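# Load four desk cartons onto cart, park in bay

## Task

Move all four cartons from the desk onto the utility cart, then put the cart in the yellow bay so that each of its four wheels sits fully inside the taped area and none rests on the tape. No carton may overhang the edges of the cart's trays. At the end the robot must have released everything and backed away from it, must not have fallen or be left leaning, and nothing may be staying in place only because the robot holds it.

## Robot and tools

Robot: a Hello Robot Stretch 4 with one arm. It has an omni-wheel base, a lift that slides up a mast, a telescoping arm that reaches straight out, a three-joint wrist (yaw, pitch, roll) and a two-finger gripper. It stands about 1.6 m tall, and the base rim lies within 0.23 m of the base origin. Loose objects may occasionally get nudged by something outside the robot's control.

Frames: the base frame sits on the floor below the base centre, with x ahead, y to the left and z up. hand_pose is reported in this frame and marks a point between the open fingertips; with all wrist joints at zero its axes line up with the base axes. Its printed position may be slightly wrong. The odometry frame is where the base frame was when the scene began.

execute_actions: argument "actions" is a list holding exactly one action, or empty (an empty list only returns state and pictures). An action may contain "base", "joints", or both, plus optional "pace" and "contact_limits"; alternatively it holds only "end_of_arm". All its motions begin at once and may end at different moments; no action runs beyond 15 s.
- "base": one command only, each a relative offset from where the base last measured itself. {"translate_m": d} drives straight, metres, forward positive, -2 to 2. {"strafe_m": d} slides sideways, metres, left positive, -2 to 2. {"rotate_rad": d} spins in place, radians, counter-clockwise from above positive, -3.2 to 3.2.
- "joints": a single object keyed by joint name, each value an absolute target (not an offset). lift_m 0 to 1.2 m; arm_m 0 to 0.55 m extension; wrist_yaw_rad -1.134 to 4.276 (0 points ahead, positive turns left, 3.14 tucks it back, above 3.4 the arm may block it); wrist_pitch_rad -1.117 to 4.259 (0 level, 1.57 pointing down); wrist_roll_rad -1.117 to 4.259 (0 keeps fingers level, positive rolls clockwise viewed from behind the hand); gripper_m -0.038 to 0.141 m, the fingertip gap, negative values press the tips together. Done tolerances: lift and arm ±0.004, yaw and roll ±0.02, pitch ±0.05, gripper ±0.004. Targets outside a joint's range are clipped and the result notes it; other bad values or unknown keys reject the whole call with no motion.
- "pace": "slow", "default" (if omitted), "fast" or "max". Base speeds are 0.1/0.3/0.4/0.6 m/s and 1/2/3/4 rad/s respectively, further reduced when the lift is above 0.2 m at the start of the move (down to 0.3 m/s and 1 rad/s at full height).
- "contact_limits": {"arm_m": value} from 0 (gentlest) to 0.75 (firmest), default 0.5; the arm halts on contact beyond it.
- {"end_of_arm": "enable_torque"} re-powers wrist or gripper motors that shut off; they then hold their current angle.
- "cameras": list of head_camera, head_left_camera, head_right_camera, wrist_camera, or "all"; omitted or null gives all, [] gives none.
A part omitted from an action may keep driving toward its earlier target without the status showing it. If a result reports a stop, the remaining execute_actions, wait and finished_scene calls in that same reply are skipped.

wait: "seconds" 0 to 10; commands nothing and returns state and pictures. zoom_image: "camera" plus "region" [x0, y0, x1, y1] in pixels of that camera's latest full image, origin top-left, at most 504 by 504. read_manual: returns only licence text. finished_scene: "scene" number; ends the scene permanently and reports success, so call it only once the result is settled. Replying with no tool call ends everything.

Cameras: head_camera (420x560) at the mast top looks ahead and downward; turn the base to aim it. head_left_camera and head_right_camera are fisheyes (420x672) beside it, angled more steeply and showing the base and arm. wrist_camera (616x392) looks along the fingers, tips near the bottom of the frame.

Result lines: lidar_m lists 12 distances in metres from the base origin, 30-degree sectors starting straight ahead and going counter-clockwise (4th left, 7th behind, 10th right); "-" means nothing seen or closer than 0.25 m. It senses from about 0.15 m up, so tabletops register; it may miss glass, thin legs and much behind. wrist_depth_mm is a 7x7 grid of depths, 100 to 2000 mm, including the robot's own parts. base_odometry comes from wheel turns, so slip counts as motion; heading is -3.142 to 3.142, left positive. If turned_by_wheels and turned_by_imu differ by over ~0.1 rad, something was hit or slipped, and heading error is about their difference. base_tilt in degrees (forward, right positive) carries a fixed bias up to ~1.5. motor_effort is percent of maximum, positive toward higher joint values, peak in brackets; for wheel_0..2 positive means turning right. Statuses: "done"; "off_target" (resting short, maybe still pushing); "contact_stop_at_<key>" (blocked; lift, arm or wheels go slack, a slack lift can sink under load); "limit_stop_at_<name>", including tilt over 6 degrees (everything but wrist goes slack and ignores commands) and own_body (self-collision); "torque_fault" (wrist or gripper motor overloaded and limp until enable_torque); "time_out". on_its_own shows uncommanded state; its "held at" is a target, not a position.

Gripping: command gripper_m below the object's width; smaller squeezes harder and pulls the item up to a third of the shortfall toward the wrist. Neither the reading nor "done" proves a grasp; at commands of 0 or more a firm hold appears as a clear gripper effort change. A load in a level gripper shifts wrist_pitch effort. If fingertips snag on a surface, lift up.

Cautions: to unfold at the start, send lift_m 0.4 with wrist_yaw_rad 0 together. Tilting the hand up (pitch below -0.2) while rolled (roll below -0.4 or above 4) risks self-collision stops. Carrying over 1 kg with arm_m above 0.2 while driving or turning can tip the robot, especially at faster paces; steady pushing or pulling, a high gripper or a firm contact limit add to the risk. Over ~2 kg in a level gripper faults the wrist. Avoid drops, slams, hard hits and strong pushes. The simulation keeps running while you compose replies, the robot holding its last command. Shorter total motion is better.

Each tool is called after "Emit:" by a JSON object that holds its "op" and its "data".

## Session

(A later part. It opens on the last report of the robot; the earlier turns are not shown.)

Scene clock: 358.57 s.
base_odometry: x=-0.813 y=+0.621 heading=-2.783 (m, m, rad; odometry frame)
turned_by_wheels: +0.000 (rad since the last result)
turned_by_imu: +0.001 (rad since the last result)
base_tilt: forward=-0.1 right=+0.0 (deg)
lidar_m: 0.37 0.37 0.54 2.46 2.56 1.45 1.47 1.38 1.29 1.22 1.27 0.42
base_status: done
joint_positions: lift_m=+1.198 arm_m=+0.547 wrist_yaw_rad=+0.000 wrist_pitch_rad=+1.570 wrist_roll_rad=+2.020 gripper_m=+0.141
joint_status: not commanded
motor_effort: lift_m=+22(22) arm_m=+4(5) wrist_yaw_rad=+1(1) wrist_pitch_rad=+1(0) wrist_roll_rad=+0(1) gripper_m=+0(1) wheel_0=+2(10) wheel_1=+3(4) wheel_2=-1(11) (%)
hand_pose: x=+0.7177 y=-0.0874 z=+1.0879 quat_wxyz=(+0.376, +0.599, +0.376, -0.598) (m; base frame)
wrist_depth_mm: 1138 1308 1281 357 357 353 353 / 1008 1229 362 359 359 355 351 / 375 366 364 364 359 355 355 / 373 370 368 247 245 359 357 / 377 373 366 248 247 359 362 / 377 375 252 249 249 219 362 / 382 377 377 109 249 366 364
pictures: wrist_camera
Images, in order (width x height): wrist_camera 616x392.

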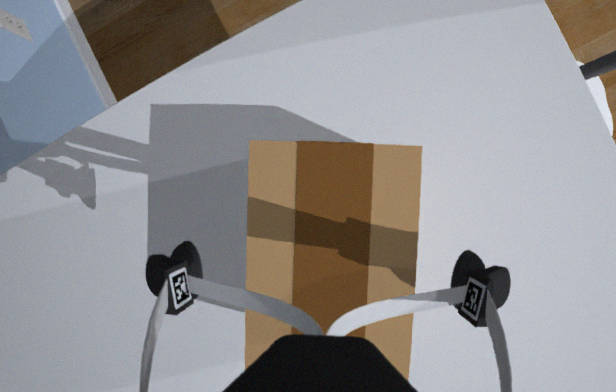

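Good. Grip.

Emit:
{"op": "execute_actions", "data": {"actions": [{"joints":{"lift_m":1.12}}], "cameras": []}}

Emit:
{"op": "execute_actions", "data": {"actions": [{"joints":{"gripper_m":0.03}}], "cameras": []}}

Emit:
{"op": "execute_actions", "data": {"actions": [{"joints":{"lift_m":1.2,"arm_m":0.0}}], "cameras": ["wrist_camera"]}}

Scene clock: 367.07 s.
base_odometry: x=-0.813 y=+0.621 heading=-2.783 (m, m, rad; odometry frame)
turned_by_wheels: +0.000 (rad since the last result)
turned_by_imu: +0.001 (rad since the last result)
base_tilt: forward=-0.2 right=+0.1 (deg)
lidar_m: 0.37 0.40 0.55 2.45 2.58 1.46 1.42 1.39 1.31 1.22 1.26 0.42
base_status: not commanded
joint_positions: lift_m=+1.121 arm_m=+0.547 wrist_yaw_rad=+0.000 wrist_pitch_rad=+1.572 wrist_roll_rad=+2.020 gripper_m=+0.141
joint_status: all done
motor_effort: lift_m=+7(20) arm_m=+4(4) wrist_yaw_rad=+2(2) wrist_pitch_rad=-5(5) wrist_roll_rad=+0(0) gripper_m=-1(0) wheel_0=+2(2) wheel_1=+3(2) wheel_2=-1(1) (%)
hand_pose: x=+0.7171 y=-0.0874 z=+1.0106 quat_wxyz=(+0.376, +0.598, +0.376, -0.599) (m; base frame)
wrist_depth_mm: 1160 1229 290 286 283 282 279 / 931 293 291 287 286 285 281 / 296 294 291 171 171 283 282 / 298 296 175 172 171 286 283 / 301 297 175 174 173 286 286 / 303 300 177 175 173 190 289 / 304 303 178 108 175 290 289
pictures: none
No camera images: the call's "cameras" was empty. Leave "cameras" out to get every camera's image.

Scene clock: 369.17 s.
base_odometry: x=-0.813 y=+0.621 heading=-2.783 (m, m, rad; odometry frame)
turned_by_wheels: +0.000 (rad since the last result)
turned_by_imu: +0.001 (rad since the last result)
base_tilt: forward=-0.2 right=+0.1 (deg)
lidar_m: 0.38 0.38 0.57 2.47 2.56 1.45 1.40 1.36 1.31 1.22 1.24 0.40
base_status: not commanded
joint_positions: lift_m=+1.120 arm_m=+0.547 wrist_yaw_rad=+0.000 wrist_pitch_rad=+1.570 wrist_roll_rad=+2.020 gripper_m=+0.031
joint_status: all done
motor_effort: lift_m=+14(14) arm_m=+4(4) wrist_yaw_rad=+3(4) wrist_pitch_rad=+1(9) wrist_roll_rad=+0(0) gripper_m=-28(27) wheel_0=+2(2) wheel_1=+3(3) wheel_2=-1(1) (%)
hand_pose: x=+0.7176 y=-0.0874 z=+1.0100 quat_wxyz=(+0.376, +0.599, +0.376, -0.599) (m; base frame)
wrist_depth_mm: 1138 1229 282 281 278 276 274 / 917 286 285 282 281 278 276 / 290 289 156 154 154 279 278 / 291 290 157 155 154 279 279 / 294 293 158 156 156 282 281 / 296 178 158 157 156 167 283 / 298 296 159 109 156 286 -
pictures: none
No camera images: the call's "cameras" was empty. Leave "cameras" out to get every camera's image.

Scene clock: 371.83 s.
base_odometry: x=-0.813 y=+0.621 heading=-2.783 (m, m, rad; odometry frame)
turned_by_wheels: +0.000 (rad since the last result)
turned_by_imu: +0.001 (rad since the last result)
base_tilt: forward=-0.2 right=-0.1 (deg)
lidar_m: 0.39 0.41 0.55 2.48 2.56 1.45 1.45 1.42 1.34 1.22 1.24 0.43
base_status: not commanded
joint_positions: lift_m=+1.198 arm_m=+0.001 wrist_yaw_rad=+0.000 wrist_pitch_rad=+1.570 wrist_roll_rad=+2.020 gripper_m=+0.031
joint_status: all done
joint sent to its limit — the command would take lift_m past its upper limit, so that joint was sent only as far as its limit.
motor_effort: lift_m=+24(26) arm_m=-4(6) wrist_yaw_rad=+2(3) wrist_pitch_rad=+0(2) wrist_roll_rad=-1(1) gripper_m=-29(29) wheel_0=+3(2) wheel_1=+3(3) wheel_2=-1(1) (%)
hand_pose: x=+0.1719 y=-0.0874 z=+1.0878 quat_wxyz=(+0.376, +0.599, +0.376, -0.599) (m; base frame)
wrist_depth_mm: 1281 1308 1308 1281 1281 1255 1255 / 1366 1308 1308 1308 1281 1229 1255 / 1308 1366 156 154 154 424 1281 / 1336 1336 157 155 154 1281 1308 / 379 1336 158 156 156 1281 1281 / 379 177 158 157 157 167 1308 / 382 402 159 109 157 1308 -
pictures: wrist_camera
Images, in order (width x height): wrist_camera 616x392.

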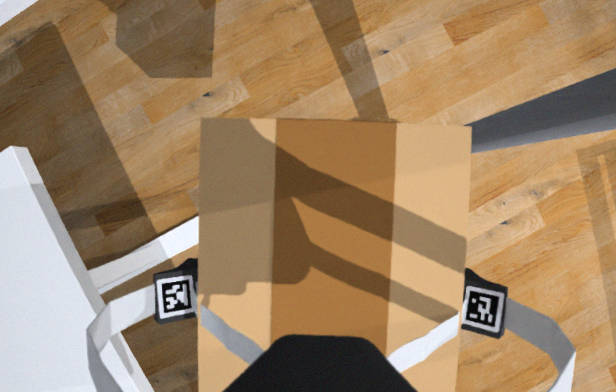

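Emit:
{"op": "execute_actions", "data": {"actions": [{"base":{"strafe_m":0.797},"joints":{"wrist_roll_rad":1.83}}], "cameras": []}}

Emit:
{"op": "execute_actions", "data": {"actions": [{"base":{"rotate_rad":-3.0}}], "cameras": []}}

Emit:
{"op": "execute_actions", "data": {"actions": [{"base":{"translate_m":0.9}}], "cameras": []}}

Emit:
{"op": "execute_actions", "data": {"actions": [{"base":{"strafe_m":0.23},"joints":{"arm_m":0.55}}], "cameras": ["wrist_camera"]}}

Scene clock: 384.73 s.
base_odometry: x=-0.533 y=-0.125 heading=-2.783 (m, m, rad; odometry frame)
turned_by_wheels: +0.000 (rad since the last result)
turned_by_imu: +0.003 (rad since the last result)
base_tilt: forward=-0.1 right=+0.0 (deg)
lidar_m: 0.36 0.37 0.48 1.67 1.75 2.33 1.38 1.48 2.05 2.04 0.56 0.38
base_status: done
joint_positions: lift_m=+1.198 arm_m=+0.001 wrist_yaw_rad=+0.000 wrist_pitch_rad=+1.570 wrist_roll_rad=+1.830 gripper_m=+0.031
joint_status: all done
motor_effort: lift_m=+23(24) arm_m=-4(5) wrist_yaw_rad=+2(2) wrist_pitch_rad=+1(1) wrist_roll_rad=-3(6) gripper_m=-28(29) wheel_0=+0(10) wheel_1=+1(10) wheel_2=+0(1) (%)
hand_pose: x=+0.1720 y=-0.0874 z=+1.0879 quat_wxyz=(+0.431, +0.561, +0.431, -0.560) (m; base frame)
wrist_depth_mm: 1308 1308 1308 1308 1281 1255 1255 / 370 1308 1308 1281 1308 1308 1281 / 370 1308 156 155 154 1281 1281 / 375 1308 156 155 154 1308 1308 / 377 1336 157 156 155 1308 1281 / 379 178 158 157 156 167 1308 / 382 379 159 109 157 1308 -
pictures: none
No camera images: the call's "cameras" was empty. Leave "cameras" out to get every camera's image.

Scene clock: 389.00 s.
base_odometry: x=-0.533 y=-0.125 heading=+0.501 (m, m, rad; odometry frame)
turned_by_wheels: -2.999 (rad since the last result)
turned_by_imu: -3.084 (rad since the last result)
base_tilt: forward=-0.1 right=+0.0 (deg)
lidar_m: 1.33 2.38 2.03 2.02 0.49 0.38 0.36 0.39 1.72 1.66 1.80 2.56
base_status: done
joint_positions: lift_m=+1.198 arm_m=+0.001 wrist_yaw_rad=+0.000 wrist_pitch_rad=+1.570 wrist_roll_rad=+1.830 gripper_m=+0.031
joint_status: not commanded
motor_effort: lift_m=+23(23) arm_m=-4(4) wrist_yaw_rad=+2(2) wrist_pitch_rad=+1(2) wrist_roll_rad=-2(3) gripper_m=-29(30) wheel_0=+3(8) wheel_1=+3(4) wheel_2=+5(8) (%)
hand_pose: x=+0.1720 y=-0.0874 z=+1.0879 quat_wxyz=(+0.431, +0.561, +0.431, -0.560) (m; base frame)
wrist_depth_mm: 1336 1281 1281 1255 1255 1281 1281 / 1308 1336 1308 1308 1281 1255 1255 / 1366 1336 156 154 154 544 1255 / 1336 1308 157 155 155 1281 1281 / 1336 1336 157 156 155 1308 1308 / 1336 177 158 157 156 167 1308 / 1366 1366 159 109 157 1336 -
pictures: none
No camera images: the call's "cameras" was empty. Leave "cameras" out to get every camera's image.

Scene clock: 393.50 s.
base_odometry: x=+0.256 y=+0.307 heading=+0.501 (m, m, rad; odometry frame)
turned_by_wheels: +0.000 (rad since the last result)
turned_by_imu: +0.000 (rad since the last result)
base_tilt: forward=-0.1 right=+0.2 (deg)
lidar_m: 0.41 0.50 1.69 1.67 2.09 1.31 1.31 2.21 1.78 1.74 1.82 2.08
base_status: done
joint_positions: lift_m=+1.198 arm_m=+0.001 wrist_yaw_rad=+0.000 wrist_pitch_rad=+1.570 wrist_roll_rad=+1.830 gripper_m=+0.031
joint_status: not commanded
motor_effort: lift_m=+23(23) arm_m=-4(4) wrist_yaw_rad=+2(2) wrist_pitch_rad=+1(1) wrist_roll_rad=-2(2) gripper_m=-29(28) wheel_0=+3(7) wheel_1=+2(8) wheel_2=-1(13) (%)
hand_pose: x=+0.1720 y=-0.0874 z=+1.0879 quat_wxyz=(+0.431, +0.561, +0.431, -0.560) (m; base frame)
wrist_depth_mm: 1308 1336 1308 1308 1281 1255 1255 / 1336 1336 1336 1308 1281 1255 1255 / 1336 1336 156 154 154 1281 1281 / 1336 1336 157 155 154 1281 1255 / 866 809 157 156 155 1281 1308 / 469 177 158 157 156 167 1308 / 462 525 159 109 156 1281 -
pictures: none
No camera images: the call's "cameras" was empty. Leave "cameras" out to get every camera's image.

Scene clock: 396.17 s.
base_odometry: x=+0.146 y=+0.509 heading=+0.501 (m, m, rad; odometry frame)
turned_by_wheels: +0.000 (rad since the last result)
turned_by_imu: +0.001 (rad since the last result)
base_tilt: forward=-0.1 right=+0.1 (deg)
lidar_m: 0.45 2.19 1.51 1.48 1.86 1.28 1.28 1.36 2.02 1.92 2.09 0.47
base_status: done
joint_positions: lift_m=+1.198 arm_m=+0.546 wrist_yaw_rad=+0.000 wrist_pitch_rad=+1.570 wrist_roll_rad=+1.830 gripper_m=+0.031
joint_status: all done
joint sent to its limit — the command would take arm_m past its upper limit, so that joint was sent only as far as its limit.
motor_effort: lift_m=+23(23) arm_m=+5(5) wrist_yaw_rad=+1(1) wrist_pitch_rad=+2(2) wrist_roll_rad=-2(2) gripper_m=-28(29) wheel_0=-2(12) wheel_1=+1(11) wheel_2=+0(1) (%)
hand_pose: x=+0.7178 y=-0.0874 z=+1.0879 quat_wxyz=(+0.431, +0.561, +0.431, -0.560) (m; base frame)
wrist_depth_mm: 402 402 397 392 392 449 1255 / 402 402 407 397 392 452 1255 / 525 521 156 155 154 452 1060 / 525 407 156 155 154 449 1060 / 530 410 158 156 155 445 1281 / 544 178 158 157 157 167 1281 / 1366 496 159 109 157 1308 -
pictures: wrist_camera
Images, in order (width x height): wrist_camera 616x392.

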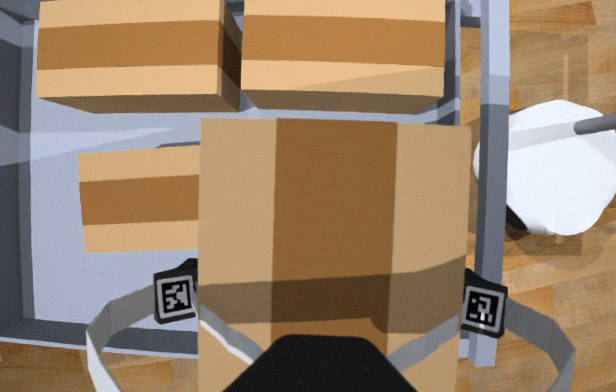

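Emit:
{"op": "execute_actions", "data": {"actions": [{"base":{"strafe_m":-0.046}}], "cameras": []}}

Emit:
{"op": "execute_actions", "data": {"actions": [{"joints":{"lift_m":1.06,"arm_m":0.535}}], "cameras": ["wrist_camera"]}}

Scene clock: 404.30 s.
base_odometry: x=+0.168 y=+0.469 heading=+0.501 (m, m, rad; odometry frame)
turned_by_wheels: +0.000 (rad since the last result)
turned_by_imu: +0.001 (rad since the last result)
base_tilt: forward=-0.2 right=+0.1 (deg)
lidar_m: 0.46 0.54 1.56 1.53 1.90 1.29 1.26 1.38 1.99 1.90 2.01 0.46
base_status: done
joint_positions: lift_m=+1.198 arm_m=+0.547 wrist_yaw_rad=+0.000 wrist_pitch_rad=+1.570 wrist_roll_rad=+1.830 gripper_m=+0.031
joint_status: not commanded
motor_effort: lift_m=+23(23) arm_m=+5(5) wrist_yaw_rad=+1(0) wrist_pitch_rad=+1(2) wrist_roll_rad=-2(2) gripper_m=-29(28) wheel_0=+1(10) wheel_1=-3(10) wheel_2=+0(0) (%)
hand_pose: x=+0.7177 y=-0.0874 z=+1.0879 quat_wxyz=(+0.431, +0.561, +0.431, -0.560) (m; base frame)
wrist_depth_mm: 452 424 455 394 418 462 1255 / 404 402 399 397 392 459 1255 / 525 445 156 154 154 445 1060 / 530 410 157 155 154 442 1060 / 535 413 157 156 156 449 1281 / 535 178 158 157 157 167 1281 / 525 521 159 108 157 477 -
pictures: none
No camera images: the call's "cameras" was empty. Leave "cameras" out to get every camera's image.

Scene clock: 405.93 s.
base_odometry: x=+0.168 y=+0.469 heading=+0.501 (m, m, rad; odometry frame)
turned_by_wheels: +0.000 (rad since the last result)
turned_by_imu: +0.001 (rad since the last result)
base_tilt: forward=-0.2 right=+0.1 (deg)
lidar_m: 0.45 0.57 1.56 1.52 1.92 1.31 1.27 1.37 1.97 1.92 2.03 0.45
base_status: not commanded
joint_positions: lift_m=+1.061 arm_m=+0.535 wrist_yaw_rad=-0.002 wrist_pitch_rad=+1.572 wrist_roll_rad=+1.830 gripper_m=+0.030
joint_status: all done
motor_effort: lift_m=+4(19) arm_m=-2(5) wrist_yaw_rad=+7(7) wrist_pitch_rad=-6(10) wrist_roll_rad=+0(0) gripper_m=-25(28) wheel_0=+1(1) wheel_1=-3(3) wheel_2=+0(0) (%)
hand_pose: x=+0.7057 y=-0.0874 z=+0.9508 quat_wxyz=(+0.430, +0.560, +0.431, -0.561) (m; base frame)
wrist_depth_mm: 272 270 267 265 264 260 317 / 274 271 270 266 265 263 320 / 394 394 156 155 154 309 320 / 399 355 156 155 155 329 320 / 278 277 157 156 156 325 317 / 281 177 157 156 156 168 330 / 407 399 158 109 156 370 325
pictures: wrist_camera
Images, in order (width x height): wrist_camera 616x392.

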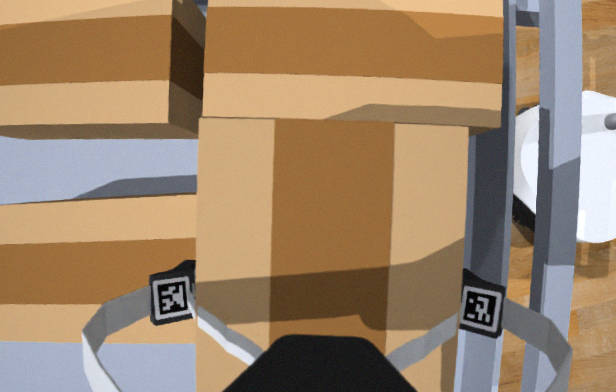

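Emit:
{"op": "execute_actions", "data": {"actions": []}}

Scene clock: 426.20 s.
base_odometry: x=+0.168 y=+0.469 heading=+0.501 (m, m, rad; odometry frame)
turned_by_wheels: +0.000 (rad since the last result)
turned_by_imu: +0.001 (rad since the last result)
base_tilt: forward=-0.1 right=+0.0 (deg)
lidar_m: 0.47 0.52 1.54 1.51 1.91 1.31 1.27 1.35 1.96 1.89 2.02 0.48
base_status: not commanded
joint_positions: lift_m=+1.061 arm_m=+0.535 wrist_yaw_rad=-0.002 wrist_pitch_rad=+1.572 wrist_roll_rad=+1.830 gripper_m=+0.030
joint_status: all done
motor_effort: lift_m=+4(19) arm_m=-3(5) wrist_yaw_rad=+7(7) wrist_pitch_rad=-7(10) wrist_roll_rad=+0(0) gripper_m=-23(28) wheel_0=+1(1) wheel_1=-3(3) wheel_2=+0(0) (%)
hand_pose: x=+0.7057 y=-0.0874 z=+0.9508 quat_wxyz=(+0.430, +0.560, +0.431, -0.561) (m; base frame)
wrist_depth_mm: 272 270 267 265 263 263 317 / 273 272 270 267 265 263 320 / 392 394 156 155 155 310 319 / 397 355 156 156 155 330 319 / 279 278 157 156 156 325 315 / 282 178 157 156 156 168 330 / 407 402 158 109 156 368 325
pictures: head_camera, head_left_camera, head_right_camera, wrist_camera
Images, in order (width x height): head_camera 420x560, head_left_camera 420x672, head_right_camera 420x672, wrist_camera 616x392.

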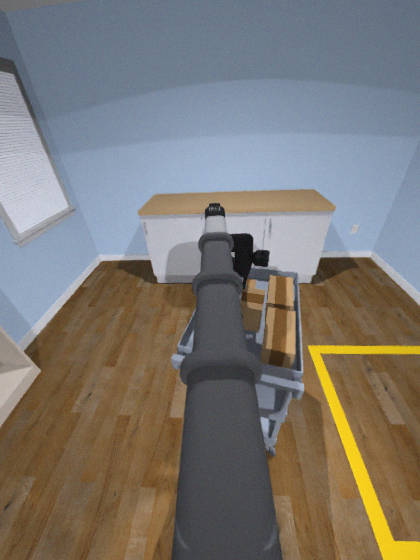

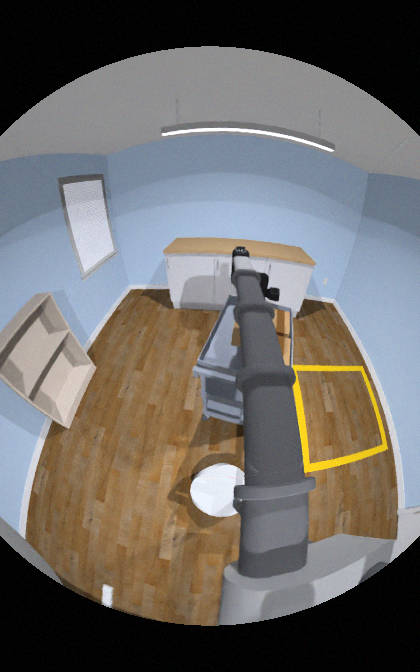

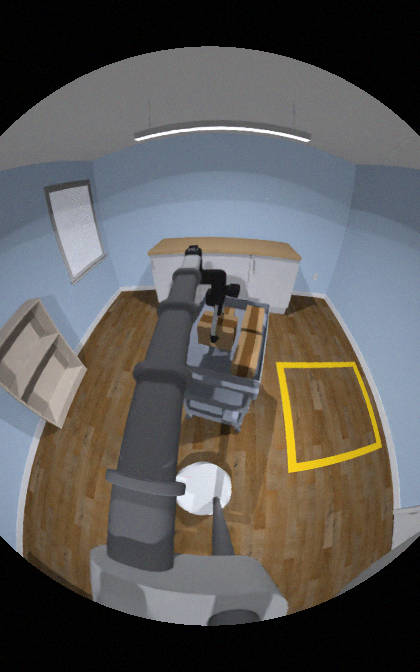

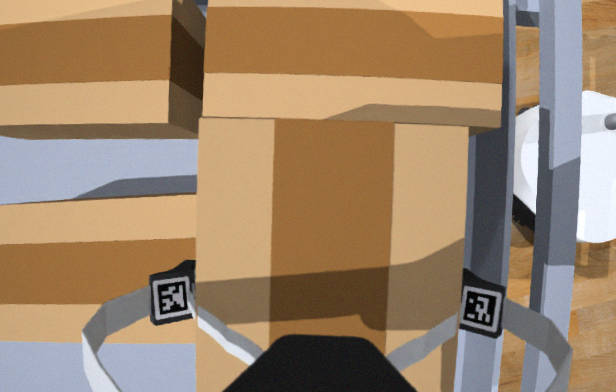

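Emit:
{"op": "execute_actions", "data": {"actions": [{"joints":{"lift_m":1.1}}], "cameras": []}}

Emit:
{"op": "execute_actions", "data": {"actions": [{"base":{"strafe_m":0.035},"pace":"slow"}], "cameras": ["wrist_camera"]}}

Scene clock: 432.13 s.
base_odometry: x=+0.168 y=+0.469 heading=+0.501 (m, m, rad; odometry frame)
turned_by_wheels: +0.000 (rad since the last result)
turned_by_imu: +0.001 (rad since the last result)
base_tilt: forward=-0.1 right=+0.0 (deg)
lidar_m: 0.45 0.55 1.53 1.53 1.88 1.29 1.28 1.34 1.95 1.89 2.02 0.44
base_status: not commanded
joint_positions: lift_m=+1.099 arm_m=+0.535 wrist_yaw_rad=+0.000 wrist_pitch_rad=+1.570 wrist_roll_rad=+1.830 gripper_m=+0.031
joint_status: all done
motor_effort: lift_m=+24(23) arm_m=-3(2) wrist_yaw_rad=+2(7) wrist_pitch_rad=+1(6) wrist_roll_rad=+0(0) gripper_m=-28(30) wheel_0=+1(1) wheel_1=-3(3) wheel_2=+0(0) (%)
hand_pose: x=+0.7066 y=-0.0874 z=+0.9892 quat_wxyz=(+0.431, +0.561, +0.431, -0.560) (m; base frame)
wrist_depth_mm: 303 301 300 296 294 340 759 / 306 303 301 298 296 340 960 / 399 399 156 155 154 359 976 / 427 359 157 155 154 359 976 / 312 310 157 156 156 355 976 / 312 178 158 157 156 167 1205 / 442 436 160 109 157 366 -
pictures: none
No camera images: the call's "cameras" was empty. Leave "cameras" out to get every camera's image.

Scene clock: 433.53 s.
base_odometry: x=+0.151 y=+0.499 heading=+0.501 (m, m, rad; odometry frame)
turned_by_wheels: +0.000 (rad since the last result)
turned_by_imu: +0.000 (rad since the last result)
base_tilt: forward=-0.1 right=-0.1 (deg)
lidar_m: 0.47 2.17 1.54 1.48 1.87 1.30 1.28 1.35 2.02 1.94 2.07 0.46
base_status: done
joint_positions: lift_m=+1.099 arm_m=+0.535 wrist_yaw_rad=+0.000 wrist_pitch_rad=+1.570 wrist_roll_rad=+1.830 gripper_m=+0.031
joint_status: not commanded
motor_effort: lift_m=+24(24) arm_m=-3(3) wrist_yaw_rad=+2(2) wrist_pitch_rad=+1(1) wrist_roll_rad=+0(0) gripper_m=-28(29) wheel_0=-4(6) wheel_1=+4(7) wheel_2=+0(0) (%)
hand_pose: x=+0.7066 y=-0.0874 z=+0.9892 quat_wxyz=(+0.431, +0.561, +0.431, -0.560) (m; base frame)
wrist_depth_mm: 303 300 300 296 294 342 750 / 306 303 327 303 298 345 960 / 424 424 156 154 154 343 976 / 309 307 156 155 154 359 976 / 312 309 157 156 156 355 1182 / 433 178 158 157 156 167 1182 / 436 433 159 109 156 353 -
pictures: wrist_camera
Images, in order (width x height): wrist_camera 616x392.

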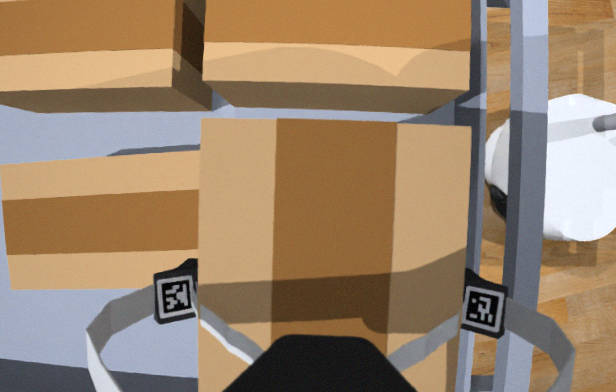

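Emit:
{"op": "execute_actions", "data": {"actions": [{"joints":{"lift_m":0.975},"pace":"slow"}], "cameras": ["wrist_camera"]}}

Scene clock: 440.00 s.
base_odometry: x=+0.151 y=+0.499 heading=+0.501 (m, m, rad; odometry frame)
turned_by_wheels: +0.000 (rad since the last result)
turned_by_imu: +0.008 (rad since the last result)
base_tilt: forward=-0.2 right=-0.1 (deg)
lidar_m: 0.49 2.18 1.48 1.47 1.86 1.28 1.25 1.36 2.03 1.92 2.06 0.48
base_status: not commanded
joint_positions: lift_m=+1.000 arm_m=+0.535 wrist_yaw_rad=+0.001 wrist_pitch_rad=+1.559 wrist_roll_rad=+1.830 gripper_m=+0.030
joint_status: lift_m contact_stop (moved -0.099 of -0.124)
on_its_own: lift_m is slack since a contact_stop (your +0.975 is given up); wrist_pitch_rad is at rest, and its effort (+31) is outside its rest range (-23 to +23)
motor_effort: lift_m=+16(22) arm_m=-1(2) wrist_yaw_rad=-1(19) wrist_pitch_rad=+31(32) wrist_roll_rad=-2(5) gripper_m=-24(29) wheel_0=-3(3) wheel_1=+0(4) wheel_2=+0(4) (%)
hand_pose: x=+0.7093 y=-0.0874 z=+0.8902 quat_wxyz=(+0.434, +0.563, +0.429, -0.557) (m; base frame)
wrist_depth_mm: 213 217 210 206 204 202 1060 / 296 298 317 300 283 271 1042 / 338 216 160 160 161 319 878 / 218 215 160 160 161 315 891 / 219 217 161 161 162 306 1078 / 222 172 162 163 163 181 1118 / 347 343 163 108 164 304 256
pictures: wrist_camera
Images, in order (width x height): wrist_camera 616x392.

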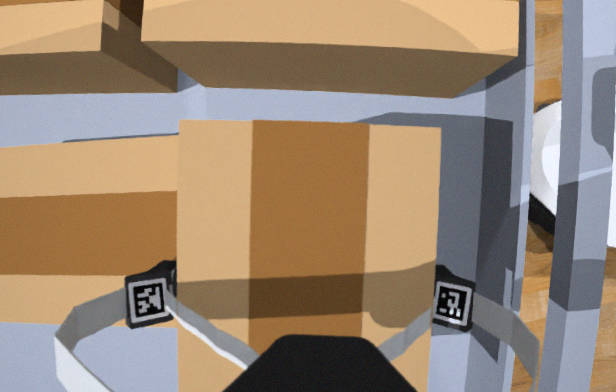

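Emit:
{"op": "execute_actions", "data": {"actions": [{"joints":{"lift_m":1.08}}], "cameras": []}}

Emit:
{"op": "execute_actions", "data": {"actions": [{"joints":{"arm_m":0.513}}], "cameras": []}}

Emit:
{"op": "execute_actions", "data": {"actions": [{"joints":{"lift_m":0.975},"pace":"slow"}], "cameras": ["wrist_camera"]}}

Scene clock: 453.27 s.
base_odometry: x=+0.151 y=+0.499 heading=+0.501 (m, m, rad; odometry frame)
turned_by_wheels: +0.000 (rad since the last result)
turned_by_imu: +0.001 (rad since the last result)
base_tilt: forward=-0.2 right=+0.1 (deg)
lidar_m: 0.49 2.18 1.49 1.47 1.88 1.28 1.26 1.35 1.98 1.95 2.08 0.49
base_status: not commanded
joint_positions: lift_m=+1.079 arm_m=+0.535 wrist_yaw_rad=+0.000 wrist_pitch_rad=+1.570 wrist_roll_rad=+1.830 gripper_m=+0.031
joint_status: all done
motor_effort: lift_m=+24(25) arm_m=-1(1) wrist_yaw_rad=+2(3) wrist_pitch_rad=+1(33) wrist_roll_rad=-2(2) gripper_m=-29(28) wheel_0=-2(3) wheel_1=+0(0) wheel_2=+0(0) (%)
hand_pose: x=+0.7063 y=-0.0874 z=+0.9692 quat_wxyz=(+0.431, +0.561, +0.431, -0.560) (m; base frame)
wrist_depth_mm: 282 282 281 277 274 327 1160 / 297 310 314 303 285 336 1138 / 410 399 164 160 159 336 946 / 289 287 164 161 159 336 960 / 291 289 165 162 160 329 1182 / 415 178 166 163 160 172 1182 / 418 415 167 108 160 336 1205
pictures: none
No camera images: the call's "cameras" was empty. Leave "cameras" out to get every camera's image.

Scene clock: 454.03 s.
base_odometry: x=+0.151 y=+0.499 heading=+0.501 (m, m, rad; odometry frame)
turned_by_wheels: +0.000 (rad since the last result)
turned_by_imu: +0.000 (rad since the last result)
base_tilt: forward=-0.1 right=+0.0 (deg)
lidar_m: 0.50 2.20 1.50 1.48 1.86 1.29 1.27 1.35 2.00 1.94 2.06 0.49
base_status: not commanded
joint_positions: lift_m=+1.079 arm_m=+0.514 wrist_yaw_rad=+0.000 wrist_pitch_rad=+1.570 wrist_roll_rad=+1.830 gripper_m=+0.031
joint_status: all done
motor_effort: lift_m=+24(24) arm_m=-4(3) wrist_yaw_rad=+2(1) wrist_pitch_rad=+1(2) wrist_roll_rad=-1(2) gripper_m=-28(29) wheel_0=-3(3) wheel_1=+0(0) wheel_2=+0(0) (%)
hand_pose: x=+0.6849 y=-0.0874 z=+0.9692 quat_wxyz=(+0.431, +0.561, +0.431, -0.560) (m; base frame)
wrist_depth_mm: 283 281 279 278 276 332 1138 / 285 307 286 281 278 330 1160 / 404 404 164 161 158 324 960 / 290 287 164 161 159 342 946 / 290 289 166 162 160 334 1182 / 415 178 166 163 160 171 1205 / 418 415 167 109 160 347 1205
pictures: none
No camera images: the call's "cameras" was empty. Leave "cameras" out to get every camera's image.

Scene clock: 455.77 s.
base_odometry: x=+0.151 y=+0.499 heading=+0.501 (m, m, rad; odometry frame)
turned_by_wheels: +0.000 (rad since the last result)
turned_by_imu: +0.001 (rad since the last result)
base_tilt: forward=-0.1 right=+0.2 (deg)
lidar_m: 0.48 2.17 1.51 1.47 1.87 1.28 1.22 1.33 2.00 1.96 2.09 0.48
base_status: not commanded
joint_positions: lift_m=+0.975 arm_m=+0.514 wrist_yaw_rad=+0.000 wrist_pitch_rad=+1.570 wrist_roll_rad=+1.830 gripper_m=+0.031
joint_status: all done
motor_effort: lift_m=+14(25) arm_m=-4(4) wrist_yaw_rad=+2(1) wrist_pitch_rad=+1(1) wrist_roll_rad=-2(2) gripper_m=-29(30) wheel_0=-2(2) wheel_1=+0(0) wheel_2=+0(0) (%)
hand_pose: x=+0.6850 y=-0.0874 z=+0.8650 quat_wxyz=(+0.431, +0.561, +0.431, -0.560) (m; base frame)
wrist_depth_mm: 200 183 182 178 174 184 1042 / 271 293 286 276 259 252 244 / 300 297 164 161 158 249 244 / 182 205 165 161 159 248 241 / 183 200 165 162 160 264 239 / 185 178 166 163 161 172 229 / 187 306 167 109 160 272 -
pictures: wrist_camera
Images, in order (width x height): wrist_camera 616x392.

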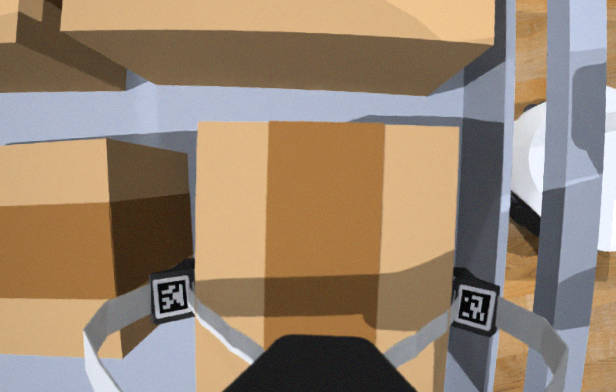

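It fits. Release, raise.

Emit:
{"op": "execute_actions", "data": {"actions": [{"joints":{"gripper_m":0.08}}], "cameras": []}}

Emit:
{"op": "execute_actions", "data": {"actions": [{"joints":{"lift_m":1.2}}], "cameras": ["wrist_camera","head_camera"]}}

Scene clock: 460.40 s.
base_odometry: x=+0.151 y=+0.499 heading=+0.501 (m, m, rad; odometry frame)
turned_by_wheels: +0.000 (rad since the last result)
turned_by_imu: +0.001 (rad since the last result)
base_tilt: forward=-0.2 right=+0.1 (deg)
lidar_m: 0.49 2.17 1.46 1.46 1.87 1.30 1.28 1.34 1.98 1.95 2.07 0.49
base_status: not commanded
joint_positions: lift_m=+0.975 arm_m=+0.514 wrist_yaw_rad=+0.000 wrist_pitch_rad=+1.570 wrist_roll_rad=+1.830 gripper_m=+0.080
joint_status: all done
motor_effort: lift_m=+15(15) arm_m=-4(4) wrist_yaw_rad=+1(2) wrist_pitch_rad=+1(1) wrist_roll_rad=-2(2) gripper_m=-14(30) wheel_0=-2(2) wheel_1=+0(0) wheel_2=+0(0) (%)
hand_pose: x=+0.6850 y=-0.0874 z=+0.8650 quat_wxyz=(+0.431, +0.561, +0.431, -0.560) (m; base frame)
wrist_depth_mm: 200 185 182 178 175 183 1042 / 272 291 287 274 259 252 244 / 300 298 297 176 174 251 244 / 182 205 179 176 175 248 241 / 183 202 180 177 176 265 238 / 185 185 181 178 176 192 234 / 187 306 182 108 177 253 230
pictures: none
No camera images: the call's "cameras" was empty. Leave "cameras" out to get every camera's image.

Scene clock: 462.40 s.
base_odometry: x=+0.151 y=+0.499 heading=+0.501 (m, m, rad; odometry frame)
turned_by_wheels: +0.000 (rad since the last result)
turned_by_imu: +0.001 (rad since the last result)
base_tilt: forward=-0.2 right=+0.1 (deg)
lidar_m: 0.49 2.18 1.50 1.47 1.87 1.31 1.22 1.38 2.01 1.92 2.04 0.48
base_status: not commanded
joint_positions: lift_m=+1.198 arm_m=+0.514 wrist_yaw_rad=+0.000 wrist_pitch_rad=+1.570 wrist_roll_rad=+1.830 gripper_m=+0.080
joint_status: all done
joint sent to its limit — the command would take lift_m past its upper limit, so that joint was sent only as far as its limit.
motor_effort: lift_m=+24(27) arm_m=-5(4) wrist_yaw_rad=+1(1) wrist_pitch_rad=+1(1) wrist_roll_rad=-2(2) gripper_m=-16(16) wheel_0=-2(2) wheel_1=+0(0) wheel_2=+0(0) (%)
hand_pose: x=+0.6850 y=-0.0874 z=+1.0878 quat_wxyz=(+0.431, +0.561, +0.431, -0.560) (m; base frame)
wrist_depth_mm: 402 402 399 392 394 1255 1255 / 404 404 399 397 394 1281 1255 / 530 521 404 176 174 1078 1060 / 410 407 179 176 175 1078 1078 / 413 410 179 178 176 1308 1281 / 539 535 181 178 176 193 1336 / 517 500 182 108 177 1336 1308
pictures: head_camera, wrist_camera
Images, in order (width x height): head_camera 420x560, wrist_camera 616x392.

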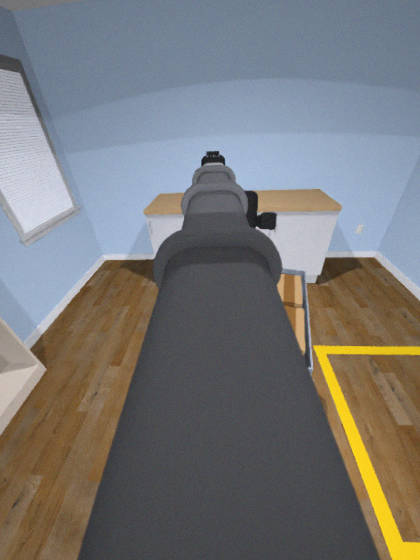

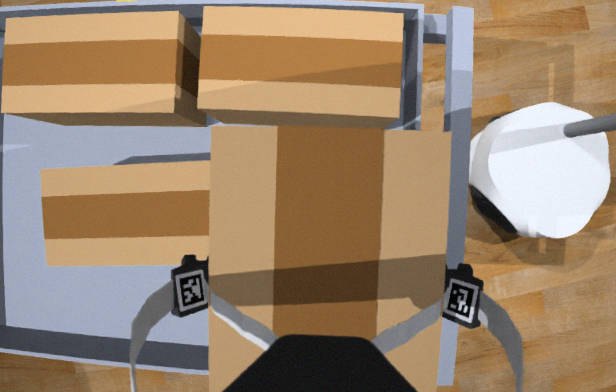

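Emit:
{"op": "execute_actions", "data": {"actions": [{"joints":{"lift_m":0.975},"pace":"slow"}], "cameras": []}}

Emit:
{"op": "execute_actions", "data": {"actions": [{"joints":{"gripper_m":0.125}}], "cameras": ["wrist_camera"]}}

Scene clock: 470.13 s.
base_odometry: x=+0.151 y=+0.499 heading=+0.501 (m, m, rad; odometry frame)
turned_by_wheels: +0.000 (rad since the last result)
turned_by_imu: +0.002 (rad since the last result)
base_tilt: forward=-0.2 right=+0.0 (deg)
lidar_m: 0.50 2.16 1.47 1.44 1.87 1.27 1.24 1.35 2.02 1.95 2.08 0.48
base_status: not commanded
joint_positions: lift_m=+0.975 arm_m=+0.514 wrist_yaw_rad=+0.000 wrist_pitch_rad=+1.570 wrist_roll_rad=+1.830 gripper_m=+0.080
joint_status: all done
motor_effort: lift_m=+14(21) arm_m=-4(4) wrist_yaw_rad=+1(1) wrist_pitch_rad=+1(1) wrist_roll_rad=-2(2) gripper_m=-15(16) wheel_0=-2(2) wheel_1=+0(0) wheel_2=+0(0) (%)
hand_pose: x=+0.6850 y=-0.0874 z=+0.8650 quat_wxyz=(+0.431, +0.561, +0.431, -0.560) (m; base frame)
wrist_depth_mm: 200 185 182 179 175 184 1060 / 271 294 286 276 259 251 244 / 300 298 294 175 174 250 243 / 182 205 179 176 175 248 243 / 183 202 180 177 176 265 238 / 185 185 180 178 176 193 234 / 187 306 182 109 177 252 229
pictures: none
No camera images: the call's "cameras" was empty. Leave "cameras" out to get every camera's image.

Scene clock: 471.50 s.
base_odometry: x=+0.151 y=+0.499 heading=+0.501 (m, m, rad; odometry frame)
turned_by_wheels: +0.000 (rad since the last result)
turned_by_imu: +0.000 (rad since the last result)
base_tilt: forward=-0.1 right=+0.1 (deg)
lidar_m: 0.46 2.14 1.49 1.46 1.88 1.30 1.26 1.36 1.99 1.95 2.08 0.48
base_status: not commanded
joint_positions: lift_m=+0.975 arm_m=+0.514 wrist_yaw_rad=+0.000 wrist_pitch_rad=+1.571 wrist_roll_rad=+1.830 gripper_m=+0.125
joint_status: all done
motor_effort: lift_m=+14(14) arm_m=-3(4) wrist_yaw_rad=+2(5) wrist_pitch_rad=-1(6) wrist_roll_rad=-2(2) gripper_m=-2(14) wheel_0=-2(3) wheel_1=+0(0) wheel_2=+0(0) (%)
hand_pose: x=+0.6846 y=-0.0874 z=+0.8650 quat_wxyz=(+0.431, +0.561, +0.431, -0.561) (m; base frame)
wrist_depth_mm: 198 186 185 181 178 184 245 / 272 293 287 274 260 255 246 / 304 301 300 181 180 253 245 / 187 204 184 182 181 252 242 / 187 198 186 183 182 246 241 / 190 189 187 184 183 210 236 / 315 310 188 109 184 265 231
pictures: wrist_camera
Images, in order (width x height): wrist_camera 616x392.

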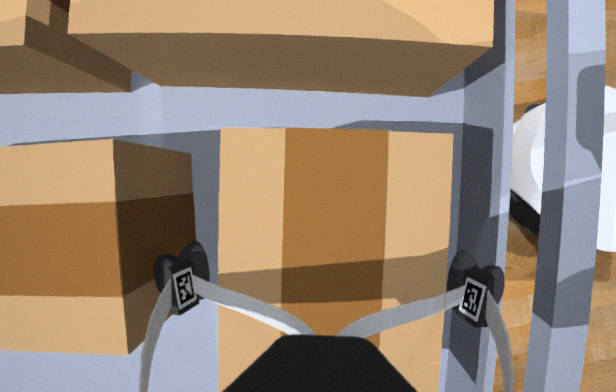

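Emit:
{"op": "execute_actions", "data": {"actions": [{"joints":{"lift_m":1.19}}], "cameras": ["wrist_camera","head_right_camera"]}}

Scene clock: 476.10 s.
base_odometry: x=+0.151 y=+0.499 heading=+0.501 (m, m, rad; odometry frame)
turned_by_wheels: +0.000 (rad since the last result)
turned_by_imu: +0.001 (rad since the last result)
base_tilt: forward=-0.2 right=+0.1 (deg)
lidar_m: 0.47 2.18 1.51 1.47 1.88 1.27 1.25 1.38 2.03 1.93 2.06 0.47
base_status: not commanded
joint_positions: lift_m=+1.190 arm_m=+0.514 wrist_yaw_rad=+0.000 wrist_pitch_rad=+1.570 wrist_roll_rad=+1.830 gripper_m=+0.125
joint_status: all done
motor_effort: lift_m=+22(24) arm_m=-4(3) wrist_yaw_rad=+2(2) wrist_pitch_rad=-1(1) wrist_roll_rad=-2(2) gripper_m=-1(1) wheel_0=-2(3) wheel_1=+0(0) wheel_2=+0(0) (%)
hand_pose: x=+0.6847 y=-0.0874 z=+1.0793 quat_wxyz=(+0.431, +0.561, +0.431, -0.560) (m; base frame)
wrist_depth_mm: 397 392 389 387 387 1281 1205 / 397 394 392 389 387 1281 1255 / 517 512 512 508 500 1060 1078 / 402 402 397 394 508 1078 1078 / 404 404 399 399 512 1308 1281 / 535 530 517 399 445 445 1308 / 512 500 508 109 469 1308 1308
pictures: head_right_camera, wrist_camera
Images, in order (width x height): head_right_camera 420x672, wrist_camera 616x392.

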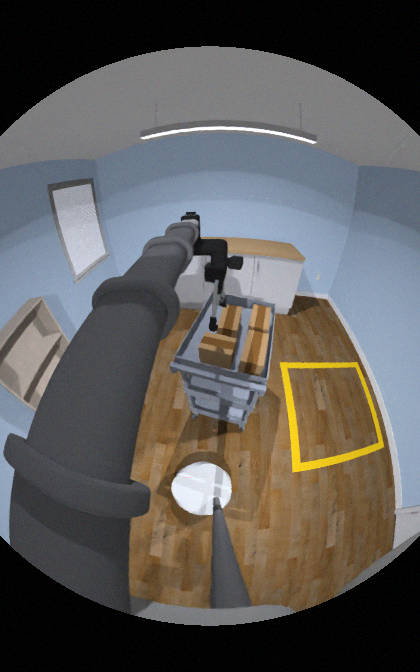

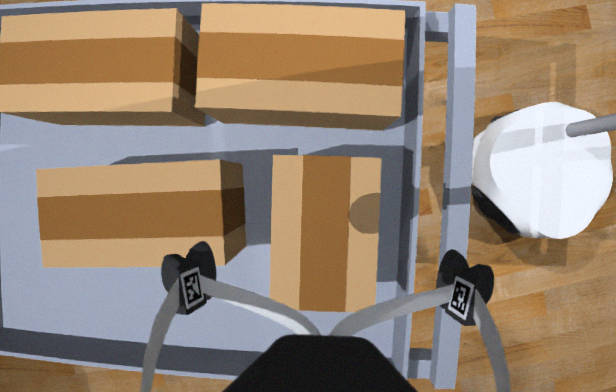

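Emit:
{"op": "execute_actions", "data": {"actions": [{"joints":{"arm_m":0.385,"gripper_m":0.06}}], "cameras": ["wrist_camera"]}}

Scene clock: 482.90 s.
base_odometry: x=+0.151 y=+0.499 heading=+0.501 (m, m, rad; odometry frame)
turned_by_wheels: +0.000 (rad since the last result)
turned_by_imu: +0.001 (rad since the last result)
base_tilt: forward=-0.1 right=+0.0 (deg)
lidar_m: 0.49 2.17 1.49 1.47 1.88 1.28 1.25 1.37 1.99 1.94 2.07 0.48
base_status: not commanded
joint_positions: lift_m=+1.190 arm_m=+0.386 wrist_yaw_rad=+0.000 wrist_pitch_rad=+1.570 wrist_roll_rad=+1.830 gripper_m=+0.060
joint_status: all done
motor_effort: lift_m=+22(22) arm_m=-4(7) wrist_yaw_rad=+2(2) wrist_pitch_rad=+0(0) wrist_roll_rad=-2(2) gripper_m=-3(3) wheel_0=-3(2) wheel_1=+0(0) wheel_2=+0(0) (%)
hand_pose: x=+0.5569 y=-0.0874 z=+1.0793 quat_wxyz=(+0.431, +0.561, +0.431, -0.560) (m; base frame)
wrist_depth_mm: 484 439 436 459 1255 1255 1255 / 399 394 392 508 1281 1308 1229 / 424 399 397 508 1255 1060 1060 / 407 459 397 508 1281 1078 1060 / 404 404 399 517 1308 1255 1281 / 530 525 198 517 200 1308 1308 / 530 535 525 109 1308 1308 1281
pictures: wrist_camera
Images, in order (width x height): wrist_camera 616x392.

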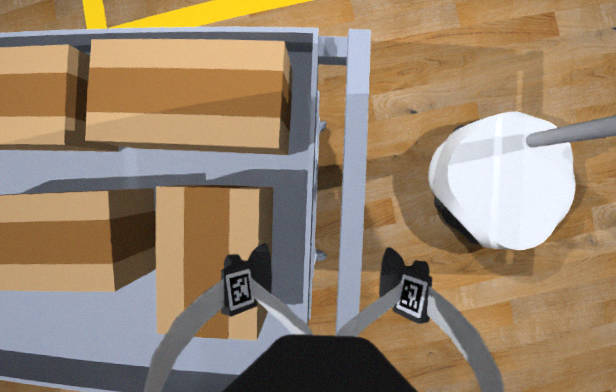

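Emit:
{"op": "execute_actions", "data": {"actions": [{"joints":{"arm_m":0.35,"gripper_m":0.04,"lift_m":1.02}}], "cameras": ["wrist_camera"]}}

Scene clock: 488.90 s.
base_odometry: x=+0.151 y=+0.499 heading=+0.501 (m, m, rad; odometry frame)
turned_by_wheels: +0.000 (rad since the last result)
turned_by_imu: +0.002 (rad since the last result)
base_tilt: forward=-0.2 right=-0.1 (deg)
lidar_m: 0.51 2.16 1.48 1.48 1.86 1.29 1.24 1.35 2.00 1.93 2.08 0.49
base_status: not commanded
joint_positions: lift_m=+1.020 arm_m=+0.351 wrist_yaw_rad=+0.000 wrist_pitch_rad=+1.570 wrist_roll_rad=+1.830 gripper_m=+0.040
joint_status: all done
motor_effort: lift_m=+12(22) arm_m=-4(4) wrist_yaw_rad=+1(2) wrist_pitch_rad=+0(1) wrist_roll_rad=-2(2) gripper_m=-5(4) wheel_0=-2(2) wheel_1=+0(0) wheel_2=+0(0) (%)
hand_pose: x=+0.5219 y=-0.0874 z=+0.9101 quat_wxyz=(+0.431, +0.561, +0.431, -0.560) (m; base frame)
wrist_depth_mm: 226 224 270 287 1098 1098 1098 / 228 225 272 301 1098 1098 1098 / 258 235 314 315 1118 904 891 / 351 345 347 654 1118 917 904 / 231 230 330 276 1098 1138 917 / 233 231 195 278 196 1118 1138 / 234 234 334 109 1160 1138 1138
pictures: wrist_camera
Images, in order (width x height): wrist_camera 616x392.

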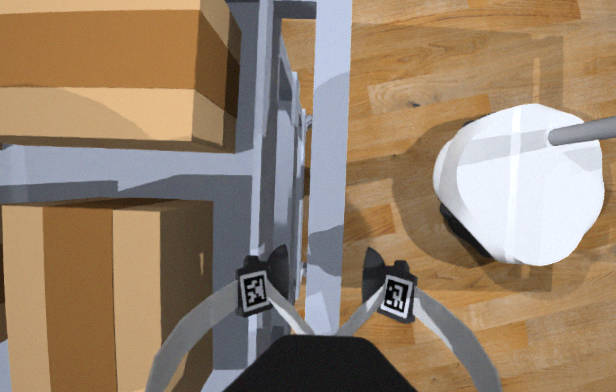

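Aligned. Bar depth ~0.3; lower ~0.10.

Emit:
{"op": "execute_actions", "data": {"actions": [{"joints":{"lift_m":0.925},"pace":"slow"}], "cameras": ["wrist_camera"]}}

Emit:
{"op": "execute_actions", "data": {"actions": [{"joints":{"gripper_m":-0.02}}], "cameras": []}}

Scene clock: 494.13 s.
base_odometry: x=+0.151 y=+0.499 heading=+0.501 (m, m, rad; odometry frame)
turned_by_wheels: +0.000 (rad since the last result)
turned_by_imu: +0.002 (rad since the last result)
base_tilt: forward=-0.3 right=+0.0 (deg)
lidar_m: 0.51 2.19 1.50 1.48 1.89 1.29 1.29 1.36 2.02 1.93 2.08 0.48
base_status: not commanded
joint_positions: lift_m=+0.974 arm_m=+0.351 wrist_yaw_rad=-0.001 wrist_pitch_rad=+1.568 wrist_roll_rad=+1.830 gripper_m=+0.040
joint_status: lift_m contact_stop (moved -0.047 of -0.095)
on_its_own: lift_m is slack since a contact_stop (your +0.925 is given up)
motor_effort: lift_m=+10(12) arm_m=-3(5) wrist_yaw_rad=+4(4) wrist_pitch_rad=+6(23) wrist_roll_rad=-1(2) gripper_m=-2(3) wheel_0=-2(2) wheel_1=+0(0) wheel_2=+0(0) (%)
hand_pose: x=+0.5222 y=-0.0874 z=+0.8636 quat_wxyz=(+0.431, +0.561, +0.430, -0.560) (m; base frame)
wrist_depth_mm: 187 186 229 340 1060 1042 1042 / 189 187 236 268 1060 1060 1060 / 262 236 304 281 1078 866 854 / 314 307 306 294 1098 866 854 / 193 192 309 235 1078 1078 866 / 194 193 192 235 196 1078 1060 / 195 194 283 108 1098 1078 1078
pictures: wrist_camera
Images, in order (width x height): wrist_camera 616x392.

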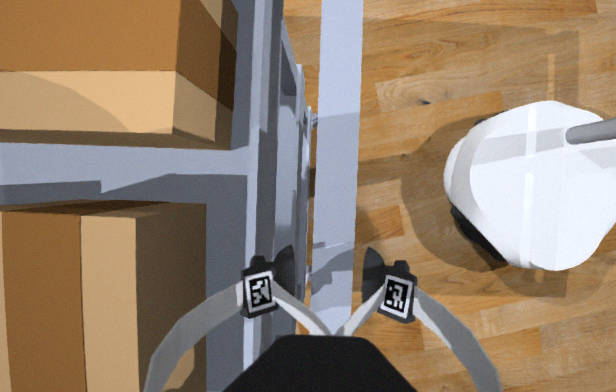

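not run: a stop came earlier in this reply.

Emit:
{"op": "execute_actions", "data": {"actions": [{"joints":{"lift_m":1.0,"arm_m":0.336}}], "cameras": []}}

Emit:
{"op": "execute_actions", "data": {"actions": [{"joints":{"lift_m":0.925},"pace":"slow"}], "cameras": ["wrist_camera"]}}

Scene clock: 498.73 s.
base_odometry: x=+0.151 y=+0.499 heading=+0.501 (m, m, rad; odometry frame)
turned_by_wheels: +0.000 (rad since the last result)
turned_by_imu: +0.001 (rad since the last result)
base_tilt: forward=-0.1 right=+0.1 (deg)
lidar_m: 0.50 2.17 1.52 1.45 1.90 1.27 1.25 1.34 2.00 1.93 2.08 0.49
base_status: not commanded
joint_positions: lift_m=+1.000 arm_m=+0.337 wrist_yaw_rad=+0.000 wrist_pitch_rad=+1.570 wrist_roll_rad=+1.830 gripper_m=+0.040
joint_status: all done
motor_effort: lift_m=+22(23) arm_m=-5(2) wrist_yaw_rad=+2(4) wrist_pitch_rad=+1(3) wrist_roll_rad=-2(1) gripper_m=-4(5) wheel_0=-2(2) wheel_1=+0(0) wheel_2=+0(0) (%)
hand_pose: x=+0.5080 y=-0.0874 z=+0.8893 quat_wxyz=(+0.431, +0.561, +0.431, -0.560) (m; base frame)
wrist_depth_mm: 205 204 273 1078 1078 1078 1078 / 206 205 271 525 1098 1078 1060 / 208 209 286 564 1118 891 878 / 330 327 325 591 1098 891 866 / 211 223 327 256 1098 960 891 / 212 223 196 256 196 1118 1118 / 213 213 330 108 1118 1118 1118
pictures: none
No camera images: the call's "cameras" was empty. Leave "cameras" out to get every camera's image.

Scene clock: 500.23 s.
base_odometry: x=+0.151 y=+0.499 heading=+0.501 (m, m, rad; odometry frame)
turned_by_wheels: +0.000 (rad since the last result)
turned_by_imu: +0.000 (rad since the last result)
base_tilt: forward=-0.1 right=-0.1 (deg)
lidar_m: 0.50 2.19 1.50 1.47 1.87 1.30 1.26 1.34 2.02 1.95 2.06 0.48
base_status: not commanded
joint_positions: lift_m=+0.925 arm_m=+0.337 wrist_yaw_rad=+0.001 wrist_pitch_rad=+1.569 wrist_roll_rad=+1.830 gripper_m=+0.040
joint_status: all done
motor_effort: lift_m=+12(24) arm_m=-5(5) wrist_yaw_rad=+0(0) wrist_pitch_rad=+4(9) wrist_roll_rad=-2(2) gripper_m=-3(4) wheel_0=-2(2) wheel_1=+0(0) wheel_2=+0(0) (%)
hand_pose: x=+0.5084 y=-0.0874 z=+0.8152 quat_wxyz=(+0.432, +0.561, +0.431, -0.560) (m; base frame)
wrist_depth_mm: 131 169 230 176 1008 991 991 / 133 175 231 177 1008 1008 1008 / 208 207 237 178 1025 809 798 / 254 252 243 180 1025 809 809 / 160 220 216 181 1060 960 809 / 152 220 192 181 197 1025 1025 / 151 192 222 109 1042 1025 1042
pictures: wrist_camera
Images, in order (width x height): wrist_camera 616x392.

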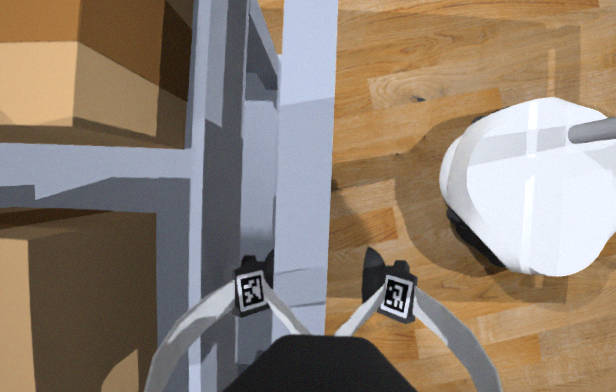

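Emit:
{"op": "execute_actions", "data": {"actions": [{"joints":{"gripper_m":-0.02}}], "cameras": []}}

Emit:
{"op": "execute_actions", "data": {"actions": [{"base":{"strafe_m":-0.8},"pace":"slow"}], "cameras": ["head_left_camera","head_right_camera"]}}

Scene clock: 505.87 s.
base_odometry: x=+0.151 y=+0.499 heading=+0.501 (m, m, rad; odometry frame)
turned_by_wheels: +0.000 (rad since the last result)
turned_by_imu: +0.001 (rad since the last result)
base_tilt: forward=-0.1 right=+0.1 (deg)
lidar_m: 0.49 2.18 1.50 1.47 1.86 1.28 1.27 1.33 2.03 1.95 2.05 0.48
base_status: not commanded
joint_positions: lift_m=+0.925 arm_m=+0.337 wrist_yaw_rad=+0.001 wrist_pitch_rad=+1.568 wrist_roll_rad=+1.830 gripper_m=-0.020
joint_status: all done
motor_effort: lift_m=+20(20) arm_m=-5(4) wrist_yaw_rad=-1(8) wrist_pitch_rad=+7(29) wrist_roll_rad=-1(2) gripper_m=-17(17) wheel_0=-2(2) wheel_1=+0(0) wheel_2=+0(0) (%)
hand_pose: x=+0.5087 y=-0.0874 z=+0.8145 quat_wxyz=(+0.432, +0.561, +0.431, -0.559) (m; base frame)
wrist_depth_mm: 125 148 206 171 1008 991 991 / 126 152 214 172 1008 1008 1008 / 200 191 224 173 1025 798 788 / 248 247 246 174 1042 809 809 / 143 196 247 175 1042 931 809 / 135 196 184 176 186 1025 1025 / 135 171 240 109 1042 1042 1025
pictures: none
No camera images: the call's "cameras" was empty. Leave "cameras" out to get every camera's image.

action 0: "base": strafe_m = -0.8 would last too long for one action: at the pace "slow" strafe_m can be at most 0.78 in either direction: name a faster pace, or command the rest in another action

Emit:
{"op": "execute_actions", "data": {"actions": [{"base":{"strafe_m":-0.75},"pace":"slow"}], "cameras": ["head_left_camera","head_right_camera"]}}

Scene clock: 518.90 s.
base_odometry: x=+0.512 y=-0.158 heading=+0.502 (m, m, rad; odometry frame)
turned_by_wheels: +0.001 (rad since the last result)
turned_by_imu: +0.012 (rad since the last result)
base_tilt: forward=-0.1 right=+0.0 (deg)
lidar_m: 0.41 0.38 2.27 2.21 1.70 1.35 1.26 1.61 1.21 1.19 1.27 0.57
base_status: done
joint_positions: lift_m=+0.925 arm_m=+0.337 wrist_yaw_rad=+0.006 wrist_pitch_rad=+1.568 wrist_roll_rad=+1.825 gripper_m=-0.019
joint_status: not commanded
on_its_own: wrist_yaw_rad is at rest, and its effort (-15) is outside its rest range (-13 to +13)
motor_effort: lift_m=+22(22) arm_m=-4(5) wrist_yaw_rad=-15(36) wrist_pitch_rad=+5(14) wrist_roll_rad=+13(29) gripper_m=-23(23) wheel_0=+7(12) wheel_1=-1(1) wheel_2=+4(4) (%)
hand_pose: x=+0.5088 y=-0.0874 z=+0.8144 quat_wxyz=(+0.435, +0.559, +0.434, -0.557) (m; base frame)
wrist_depth_mm: 197 172 1008 1008 991 1025 1008 / 194 173 1025 1025 991 1025 1008 / 198 223 173 1042 1008 809 798 / 189 206 174 1042 1025 831 809 / 166 197 219 175 1025 891 820 / 156 250 182 175 183 1025 1025 / 253 220 231 109 1060 1042 1042
pictures: head_left_camera, head_right_camera
Images, in order (width x height): head_left_camera 420x672, head_right_camera 420x672.

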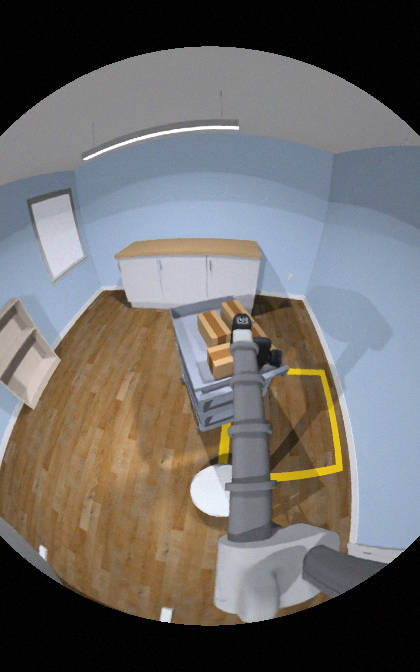

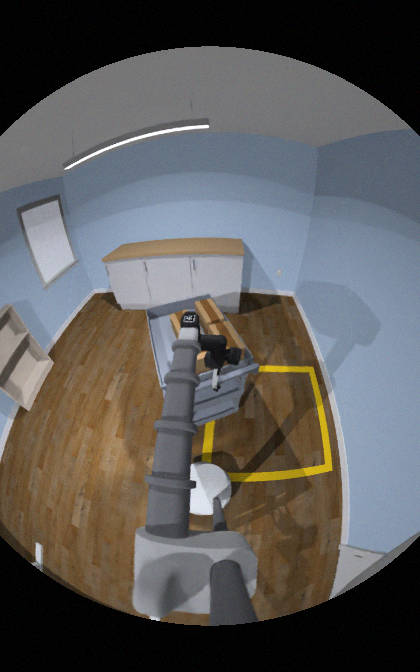

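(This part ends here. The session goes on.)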